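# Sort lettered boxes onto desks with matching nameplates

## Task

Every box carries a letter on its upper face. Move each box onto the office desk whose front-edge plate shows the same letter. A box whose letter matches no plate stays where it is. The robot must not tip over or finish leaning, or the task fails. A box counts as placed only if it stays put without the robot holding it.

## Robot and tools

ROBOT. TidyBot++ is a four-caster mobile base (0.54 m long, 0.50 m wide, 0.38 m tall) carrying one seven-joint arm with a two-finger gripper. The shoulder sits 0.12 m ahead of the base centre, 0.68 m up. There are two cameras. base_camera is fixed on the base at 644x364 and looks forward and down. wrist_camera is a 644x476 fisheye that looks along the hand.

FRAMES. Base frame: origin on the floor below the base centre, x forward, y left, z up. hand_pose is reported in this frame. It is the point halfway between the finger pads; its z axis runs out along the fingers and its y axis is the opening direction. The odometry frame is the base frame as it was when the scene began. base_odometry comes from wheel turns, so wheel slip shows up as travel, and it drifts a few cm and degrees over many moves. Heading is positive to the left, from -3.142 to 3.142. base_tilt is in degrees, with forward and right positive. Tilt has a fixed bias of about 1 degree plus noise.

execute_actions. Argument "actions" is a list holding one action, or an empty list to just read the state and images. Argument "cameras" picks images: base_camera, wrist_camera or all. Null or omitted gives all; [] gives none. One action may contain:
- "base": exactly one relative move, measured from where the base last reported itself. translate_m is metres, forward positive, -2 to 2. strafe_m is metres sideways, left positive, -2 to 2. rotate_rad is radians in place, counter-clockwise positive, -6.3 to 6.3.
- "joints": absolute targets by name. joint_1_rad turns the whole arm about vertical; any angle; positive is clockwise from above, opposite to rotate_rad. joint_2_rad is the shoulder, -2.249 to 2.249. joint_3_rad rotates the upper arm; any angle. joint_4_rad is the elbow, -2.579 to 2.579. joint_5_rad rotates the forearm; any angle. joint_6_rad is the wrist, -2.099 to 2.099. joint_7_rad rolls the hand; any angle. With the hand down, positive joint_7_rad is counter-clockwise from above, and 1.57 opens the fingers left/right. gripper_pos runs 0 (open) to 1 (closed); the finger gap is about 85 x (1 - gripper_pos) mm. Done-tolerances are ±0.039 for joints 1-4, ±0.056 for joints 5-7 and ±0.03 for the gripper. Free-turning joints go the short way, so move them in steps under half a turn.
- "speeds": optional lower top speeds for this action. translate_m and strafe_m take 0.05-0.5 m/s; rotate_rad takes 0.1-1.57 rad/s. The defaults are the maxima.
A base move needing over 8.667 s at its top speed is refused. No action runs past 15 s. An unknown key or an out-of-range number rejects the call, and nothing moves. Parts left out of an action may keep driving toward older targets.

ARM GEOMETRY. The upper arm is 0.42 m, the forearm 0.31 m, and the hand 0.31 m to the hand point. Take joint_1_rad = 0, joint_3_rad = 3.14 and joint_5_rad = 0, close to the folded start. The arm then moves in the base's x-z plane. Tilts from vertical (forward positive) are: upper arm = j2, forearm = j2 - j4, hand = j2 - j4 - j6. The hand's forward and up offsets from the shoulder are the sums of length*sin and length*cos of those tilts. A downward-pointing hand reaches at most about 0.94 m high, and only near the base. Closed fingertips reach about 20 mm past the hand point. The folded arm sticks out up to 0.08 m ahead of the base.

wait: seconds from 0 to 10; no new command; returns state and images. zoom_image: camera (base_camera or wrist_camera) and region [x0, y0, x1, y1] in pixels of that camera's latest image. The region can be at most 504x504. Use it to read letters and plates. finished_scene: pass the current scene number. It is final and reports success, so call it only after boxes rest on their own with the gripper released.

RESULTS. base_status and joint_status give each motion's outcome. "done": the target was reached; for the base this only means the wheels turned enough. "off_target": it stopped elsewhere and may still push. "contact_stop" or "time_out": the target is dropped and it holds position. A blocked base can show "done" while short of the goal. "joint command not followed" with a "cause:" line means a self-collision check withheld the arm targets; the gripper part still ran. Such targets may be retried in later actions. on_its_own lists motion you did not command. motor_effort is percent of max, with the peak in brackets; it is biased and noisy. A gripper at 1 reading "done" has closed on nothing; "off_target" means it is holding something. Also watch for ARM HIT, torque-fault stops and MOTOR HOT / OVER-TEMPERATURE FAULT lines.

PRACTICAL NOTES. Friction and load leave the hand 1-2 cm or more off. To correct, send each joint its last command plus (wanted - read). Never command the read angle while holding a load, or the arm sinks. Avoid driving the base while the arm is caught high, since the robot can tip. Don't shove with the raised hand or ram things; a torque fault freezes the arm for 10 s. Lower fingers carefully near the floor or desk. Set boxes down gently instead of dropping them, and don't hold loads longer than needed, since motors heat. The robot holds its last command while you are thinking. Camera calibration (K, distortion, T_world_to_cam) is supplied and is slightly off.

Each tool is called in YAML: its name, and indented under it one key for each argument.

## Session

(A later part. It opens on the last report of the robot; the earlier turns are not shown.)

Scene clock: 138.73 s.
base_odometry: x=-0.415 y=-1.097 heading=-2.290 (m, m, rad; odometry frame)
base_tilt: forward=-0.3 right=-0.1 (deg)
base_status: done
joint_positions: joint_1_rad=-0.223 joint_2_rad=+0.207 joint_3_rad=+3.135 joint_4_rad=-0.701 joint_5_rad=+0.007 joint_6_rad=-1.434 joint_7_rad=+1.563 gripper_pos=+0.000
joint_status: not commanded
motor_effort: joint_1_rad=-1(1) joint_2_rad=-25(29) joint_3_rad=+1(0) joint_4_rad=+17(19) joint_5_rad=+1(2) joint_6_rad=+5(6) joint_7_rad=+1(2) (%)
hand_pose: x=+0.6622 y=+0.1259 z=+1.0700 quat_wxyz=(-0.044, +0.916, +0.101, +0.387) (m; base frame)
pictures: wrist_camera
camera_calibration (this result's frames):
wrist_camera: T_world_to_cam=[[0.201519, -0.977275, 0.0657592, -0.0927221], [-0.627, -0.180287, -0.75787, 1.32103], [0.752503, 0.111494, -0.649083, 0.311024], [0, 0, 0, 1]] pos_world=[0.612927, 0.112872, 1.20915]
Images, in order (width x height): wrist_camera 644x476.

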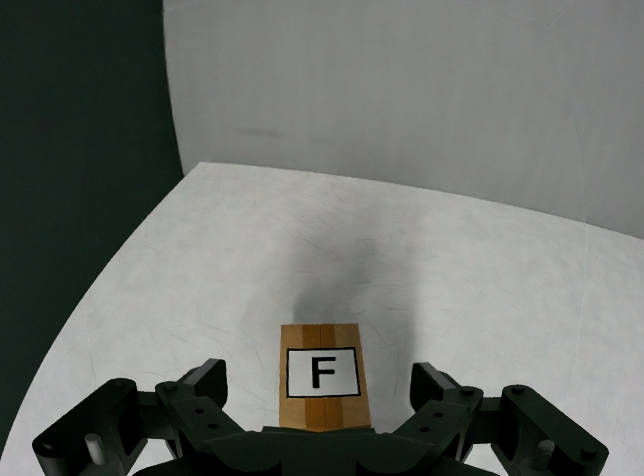

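execute_actions:
  actions:
    - {"joints":{"joint_4_rad":-1.05,"joint_6_rad":-1.06}}
  cameras: ["wrist_camera"]

execute_actions:
  actions:
    - {"joints":{"gripper_pos":1}}
  cameras: []

execute_actions:
  actions:
    - {"base":{"translate_m":-0.15},"speeds":{"translate_m":0.1},"joints":{"joint_2_rad":-0.4,"joint_4_rad":-0.7,"joint_6_rad":-2.05}}
  cameras: ["wrist_camera"]

execute_actions:
  actions:
    - {"base":{"translate_m":-2},"joints":{"joint_1_rad":0}}

Scene clock: 143.47 s.
base_odometry: x=-0.415 y=-1.097 heading=-2.290 (m, m, rad; odometry frame)
base_tilt: forward=-0.3 right=+0.0 (deg)
base_status: not commanded
joint_positions: joint_1_rad=-0.223 joint_2_rad=+0.205 joint_3_rad=+3.135 joint_4_rad=-1.042 joint_5_rad=+0.007 joint_6_rad=-1.098 joint_7_rad=+1.563 gripper_pos=+0.000
joint_status: all done
motor_effort: joint_1_rad=-1(1) joint_2_rad=-28(30) joint_3_rad=+1(2) joint_4_rad=+20(20) joint_5_rad=+1(1) joint_6_rad=+5(5) joint_7_rad=+2(2) (%)
hand_pose: x=+0.7094 y=+0.1373 z=+0.9759 quat_wxyz=(-0.043, +0.916, +0.102, +0.385) (m; base frame)
pictures: wrist_camera
camera_calibration (this result's frames):
wrist_camera: T_world_to_cam=[[0.203608, -0.976765, 0.0668903, -0.0875705], [-0.62898, -0.182857, -0.755611, 1.28093], [0.750285, 0.111776, -0.651597, 0.217136], [0, 0, 0, 1]] pos_world=[0.660595, 0.124421, 1.11523]
Images, in order (width x height): wrist_camera 644x476.

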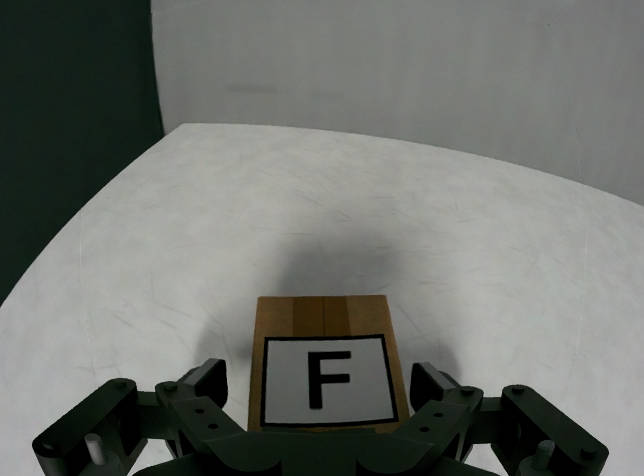

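Scene clock: 144.57 s.
base_odometry: x=-0.415 y=-1.097 heading=-2.290 (m, m, rad; odometry frame)
base_tilt: forward=-0.3 right=+0.0 (deg)
base_status: not commanded
joint_positions: joint_1_rad=-0.223 joint_2_rad=+0.200 joint_3_rad=+3.135 joint_4_rad=-1.047 joint_5_rad=+0.007 joint_6_rad=-1.092 joint_7_rad=+1.563 gripper_pos=+0.346
joint_status: gripper_pos off_target (ended at +0.346, target +1.000)
motor_effort: joint_1_rad=-1(1) joint_2_rad=-28(29) joint_3_rad=+1(0) joint_4_rad=+20(21) joint_5_rad=+1(1) joint_6_rad=+6(6) joint_7_rad=+2(2) (%)
hand_pose: x=+0.7088 y=+0.1372 z=+0.9781 quat_wxyz=(-0.044, +0.915, +0.102, +0.388) (m; base frame)
pictures: none
No camera images: the call's "cameras" was empty. Leave "cameras" out to get every camera's image.

Scene clock: 146.80 s.
base_odometry: x=-0.316 y=-0.984 heading=-2.290 (m, m, rad; odometry frame)
base_tilt: forward=-0.3 right=+0.0 (deg)
base_status: done
joint_positions: joint_1_rad=-0.223 joint_2_rad=-0.407 joint_3_rad=+3.135 joint_4_rad=-0.707 joint_5_rad=+0.007 joint_6_rad=-2.023 joint_7_rad=+1.563 gripper_pos=+0.346
joint_status: all done
motor_effort: joint_1_rad=-1(3) joint_2_rad=+5(34) joint_3_rad=+1(1) joint_4_rad=+10(23) joint_5_rad=+1(2) joint_6_rad=+7(7) joint_7_rad=+2(2) (%)
hand_pose: x=+0.2684 y=+0.0357 z=+1.1559 quat_wxyz=(-0.044, +0.912, +0.100, +0.396) (m; base frame)
pictures: wrist_camera
camera_calibration (this result's frames):
wrist_camera: T_world_to_cam=[[0.19777, -0.978024, 0.0660047, -0.106434], [-0.612752, -0.175903, -0.77045, 1.13352], [0.765129, 0.111928, -0.634074, 0.652428], [0, 0, 0, 1]] pos_world=[0.216424, 0.0222699, 1.29403]
Images, in order (width x height): wrist_camera 644x476.

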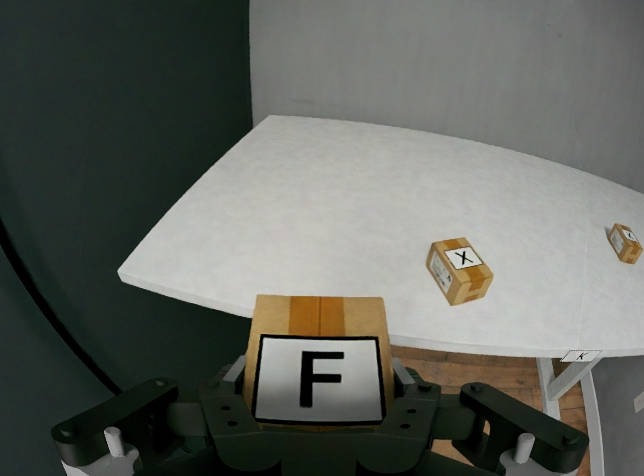

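Scene clock: 152.17 s.
base_odometry: x=+1.001 y=+0.521 heading=-2.290 (m, m, rad; odometry frame)
base_tilt: forward=-0.3 right=+0.0 (deg)
base_status: done
joint_positions: joint_1_rad=-0.020 joint_2_rad=-0.402 joint_3_rad=+3.135 joint_4_rad=-0.707 joint_5_rad=+0.007 joint_6_rad=-2.023 joint_7_rad=+1.563 gripper_pos=+0.346
joint_status: all done
motor_effort: joint_1_rad=+0(0) joint_2_rad=+5(9) joint_3_rad=+1(2) joint_4_rad=+11(11) joint_5_rad=+1(0) joint_6_rad=+7(7) joint_7_rad=+2(1) (%)
hand_pose: x=+0.2748 y=+0.0047 z=+1.1552 quat_wxyz=(-0.003, +0.918, +0.006, +0.396) (m; base frame)
pictures: base_camera, wrist_camera
camera_calibration (this result's frames):
wrist_camera: T_world_to_cam=[[-0.0040792, -0.997803, 0.0661186, -0.0824916], [-0.639366, -0.0482365, -0.767388, 1.1346], [0.768892, -0.0454043, -0.637765, 0.654496], [0, 0, 0, 1]] pos_world=[0.221851, 0.00213565, 1.29355]
Images, in order (width x height): base_camera 644x364, wrist_camera 644x476.

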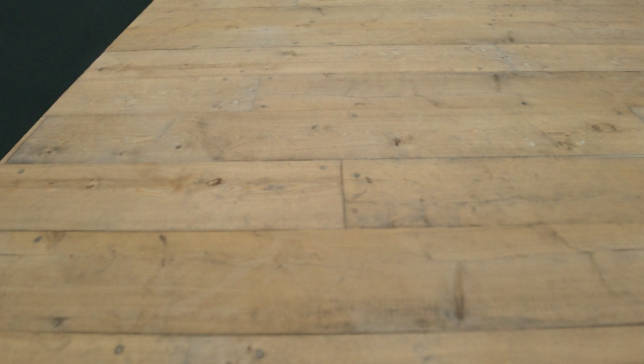

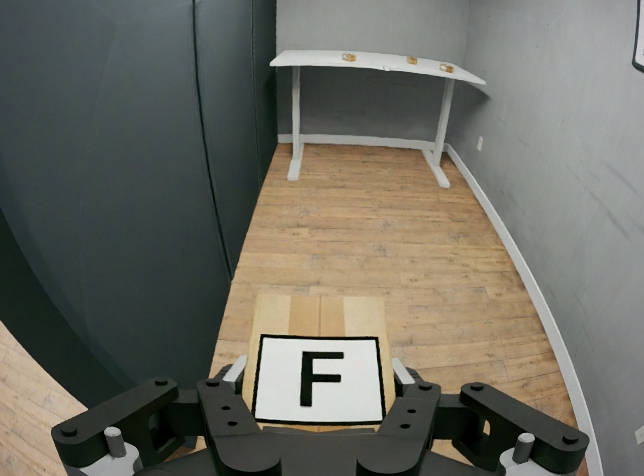

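execute_actions:
  actions:
    - {"base":{"strafe_m":1.55}}
  cameras: []

execute_actions:
  actions:
    - {"base":{"translate_m":2},"joints":{"joint_2_rad":0.2,"joint_4_rad":-1.5,"joint_6_rad":-0.6}}

execute_actions:
  actions:
    - {"joints":{"joint_4_rad":-1.74,"joint_6_rad":-0.36}}
  cameras: []

execute_actions:
  actions:
    - {"joints":{"joint_4_rad":-1.79,"joint_6_rad":-0.31}}
  cameras: ["wrist_camera"]

Scene clock: 162.03 s.
base_odometry: x=+2.167 y=-0.500 heading=-2.290 (m, m, rad; odometry frame)
base_tilt: forward=-0.3 right=+0.0 (deg)
base_status: done
joint_positions: joint_1_rad=-0.019 joint_2_rad=-0.402 joint_3_rad=+3.135 joint_4_rad=-0.707 joint_5_rad=+0.006 joint_6_rad=-2.023 joint_7_rad=+1.563 gripper_pos=+0.346
joint_status: not commanded
motor_effort: joint_1_rad=+0(0) joint_2_rad=+5(6) joint_3_rad=+1(2) joint_4_rad=+10(11) joint_5_rad=+1(0) joint_6_rad=+7(7) joint_7_rad=+2(2) (%)
hand_pose: x=+0.2749 y=+0.0046 z=+1.1551 quat_wxyz=(-0.003, +0.918, +0.006, +0.396) (m; base frame)
pictures: none
No camera images: the call's "cameras" was empty. Leave "cameras" out to get every camera's image.

Scene clock: 167.40 s.
base_odometry: x=+0.851 y=-2.006 heading=-2.289 (m, m, rad; odometry frame)
base_tilt: forward=-0.3 right=+0.0 (deg)
base_status: done
joint_positions: joint_1_rad=-0.019 joint_2_rad=+0.209 joint_3_rad=+3.135 joint_4_rad=-1.501 joint_5_rad=+0.006 joint_6_rad=-0.638 joint_7_rad=+1.563 gripper_pos=+0.346
joint_status: all done
motor_effort: joint_1_rad=-1(1) joint_2_rad=-31(34) joint_3_rad=+0(2) joint_4_rad=+22(23) joint_5_rad=+1(1) joint_6_rad=+6(7) joint_7_rad=+1(1) (%)
hand_pose: x=+0.7393 y=+0.0156 z=+0.8318 quat_wxyz=(-0.004, +0.922, +0.010, +0.387) (m; base frame)
pictures: base_camera, wrist_camera
camera_calibration (this result's frames):
wrist_camera: T_world_to_cam=[[0.00398348, -0.997735, 0.0671422, -0.0551468], [-0.654385, -0.0533713, -0.754276, 1.18425], [0.756151, -0.0409322, -0.653115, 0.113663], [0, 0, 0, 1]] pos_world=[0.689226, 0.0128354, 0.971187]
Images, in order (width x height): base_camera 644x364, wrist_camera 644x476.

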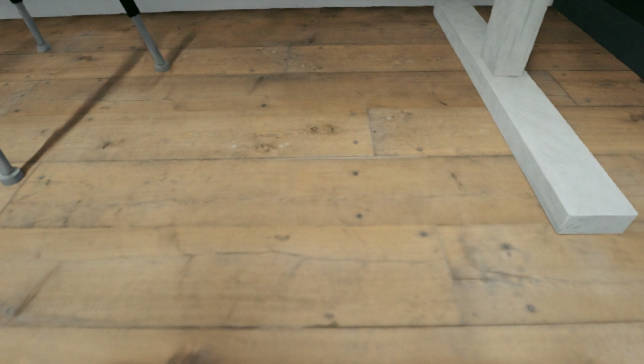

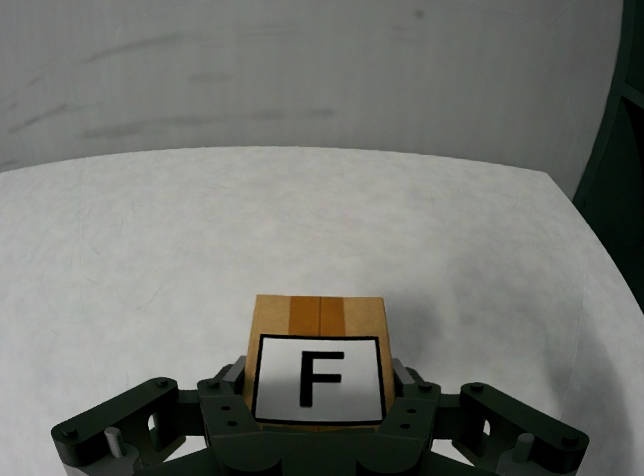

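Scene clock: 168.70 s.
base_odometry: x=+0.851 y=-2.006 heading=-2.289 (m, m, rad; odometry frame)
base_tilt: forward=-0.3 right=+0.0 (deg)
base_status: not commanded
joint_positions: joint_1_rad=-0.019 joint_2_rad=+0.209 joint_3_rad=+3.135 joint_4_rad=-1.739 joint_5_rad=+0.006 joint_6_rad=-0.403 joint_7_rad=+1.563 gripper_pos=+0.346
joint_status: all done
motor_effort: joint_1_rad=-1(0) joint_2_rad=-29(31) joint_3_rad=+0(1) joint_4_rad=+21(22) joint_5_rad=+1(1) joint_6_rad=+6(7) joint_7_rad=+2(1) (%)
hand_pose: x=+0.7196 y=+0.0156 z=+0.7589 quat_wxyz=(-0.005, +0.923, +0.010, +0.385) (m; base frame)
pictures: none
No camera images: the call's "cameras" was empty. Leave "cameras" out to get every camera's image.

Scene clock: 169.43 s.
base_odometry: x=+0.851 y=-2.006 heading=-2.290 (m, m, rad; odometry frame)
base_tilt: forward=-0.3 right=-0.1 (deg)
base_status: not commanded
joint_positions: joint_1_rad=-0.019 joint_2_rad=+0.208 joint_3_rad=+3.135 joint_4_rad=-1.785 joint_5_rad=+0.006 joint_6_rad=-0.348 joint_7_rad=+1.563 gripper_pos=+0.346
joint_status: all done
motor_effort: joint_1_rad=-1(1) joint_2_rad=-28(30) joint_3_rad=+0(0) joint_4_rad=+20(22) joint_5_rad=+1(1) joint_6_rad=+6(6) joint_7_rad=+2(2) (%)
hand_pose: x=+0.7160 y=+0.0157 z=+0.7480 quat_wxyz=(-0.005, +0.921, +0.010, +0.390) (m; base frame)
pictures: wrist_camera
camera_calibration (this result's frames):
wrist_camera: T_world_to_cam=[[0.00527303, -0.997776, 0.066446, -0.0497982], [-0.649098, -0.0539611, -0.758788, 1.10545], [0.760686, -0.0391289, -0.647939, 0.0694909], [0, 0, 0, 1]] pos_world=[0.664948, 0.012683, 0.887137]
Images, in order (width x height): wrist_camera 644x476.

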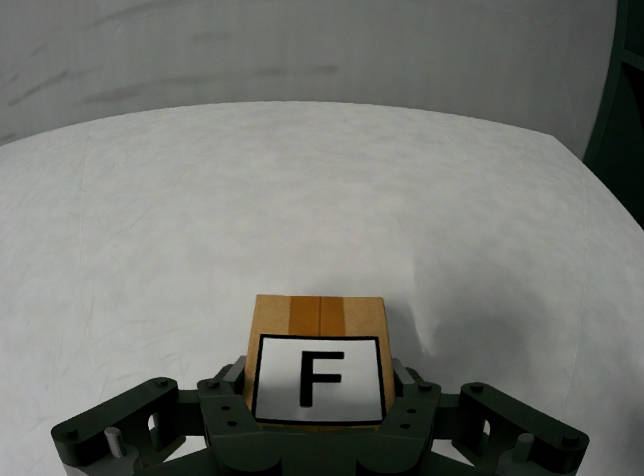

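execute_actions:
  actions:
    - {"joints":{"gripper_pos":0}}
  cameras: []

execute_actions:
  actions:
    - {"joints":{"joint_2_rad":0,"joint_6_rad":-0.55}}
  cameras: []

finished_scene:
  scene: 2

Scene clock: 173.17 s.
base_odometry: x=+0.851 y=-2.006 heading=-2.290 (m, m, rad; odometry frame)
base_tilt: forward=-0.3 right=+0.0 (deg)
base_status: not commanded
joint_positions: joint_1_rad=-0.019 joint_2_rad=+0.207 joint_3_rad=+3.135 joint_4_rad=-1.784 joint_5_rad=+0.006 joint_6_rad=-0.346 joint_7_rad=+1.563 gripper_pos=+0.000
joint_status: all done
motor_effort: joint_1_rad=-1(1) joint_2_rad=-28(29) joint_3_rad=+1(1) joint_4_rad=+20(20) joint_5_rad=+1(1) joint_6_rad=+6(6) joint_7_rad=+2(2) (%)
hand_pose: x=+0.7164 y=+0.0157 z=+0.7490 quat_wxyz=(-0.005, +0.920, +0.010, +0.391) (m; base frame)
pictures: none
No camera images: the call's "cameras" was empty. Leave "cameras" out to get every camera's image.

Scene clock: 174.33 s.
base_odometry: x=+0.851 y=-2.006 heading=-2.290 (m, m, rad; odometry frame)
base_tilt: forward=-0.3 right=+0.0 (deg)
base_status: not commanded
joint_positions: joint_1_rad=-0.019 joint_2_rad=-0.003 joint_3_rad=+3.135 joint_4_rad=-1.784 joint_5_rad=+0.006 joint_6_rad=-0.513 joint_7_rad=+1.563 gripper_pos=+0.000
joint_status: all done
motor_effort: joint_1_rad=-1(0) joint_2_rad=-21(31) joint_3_rad=+1(0) joint_4_rad=+21(21) joint_5_rad=+1(1) joint_6_rad=+6(6) joint_7_rad=+2(2) (%)
hand_pose: x=+0.6582 y=+0.0141 z=+0.8307 quat_wxyz=(-0.004, +0.912, +0.010, +0.411) (m; base frame)
pictures: none
No camera images: the call's "cameras" was empty. Leave "cameras" out to get every camera's image.

The scene is finished: the task was done.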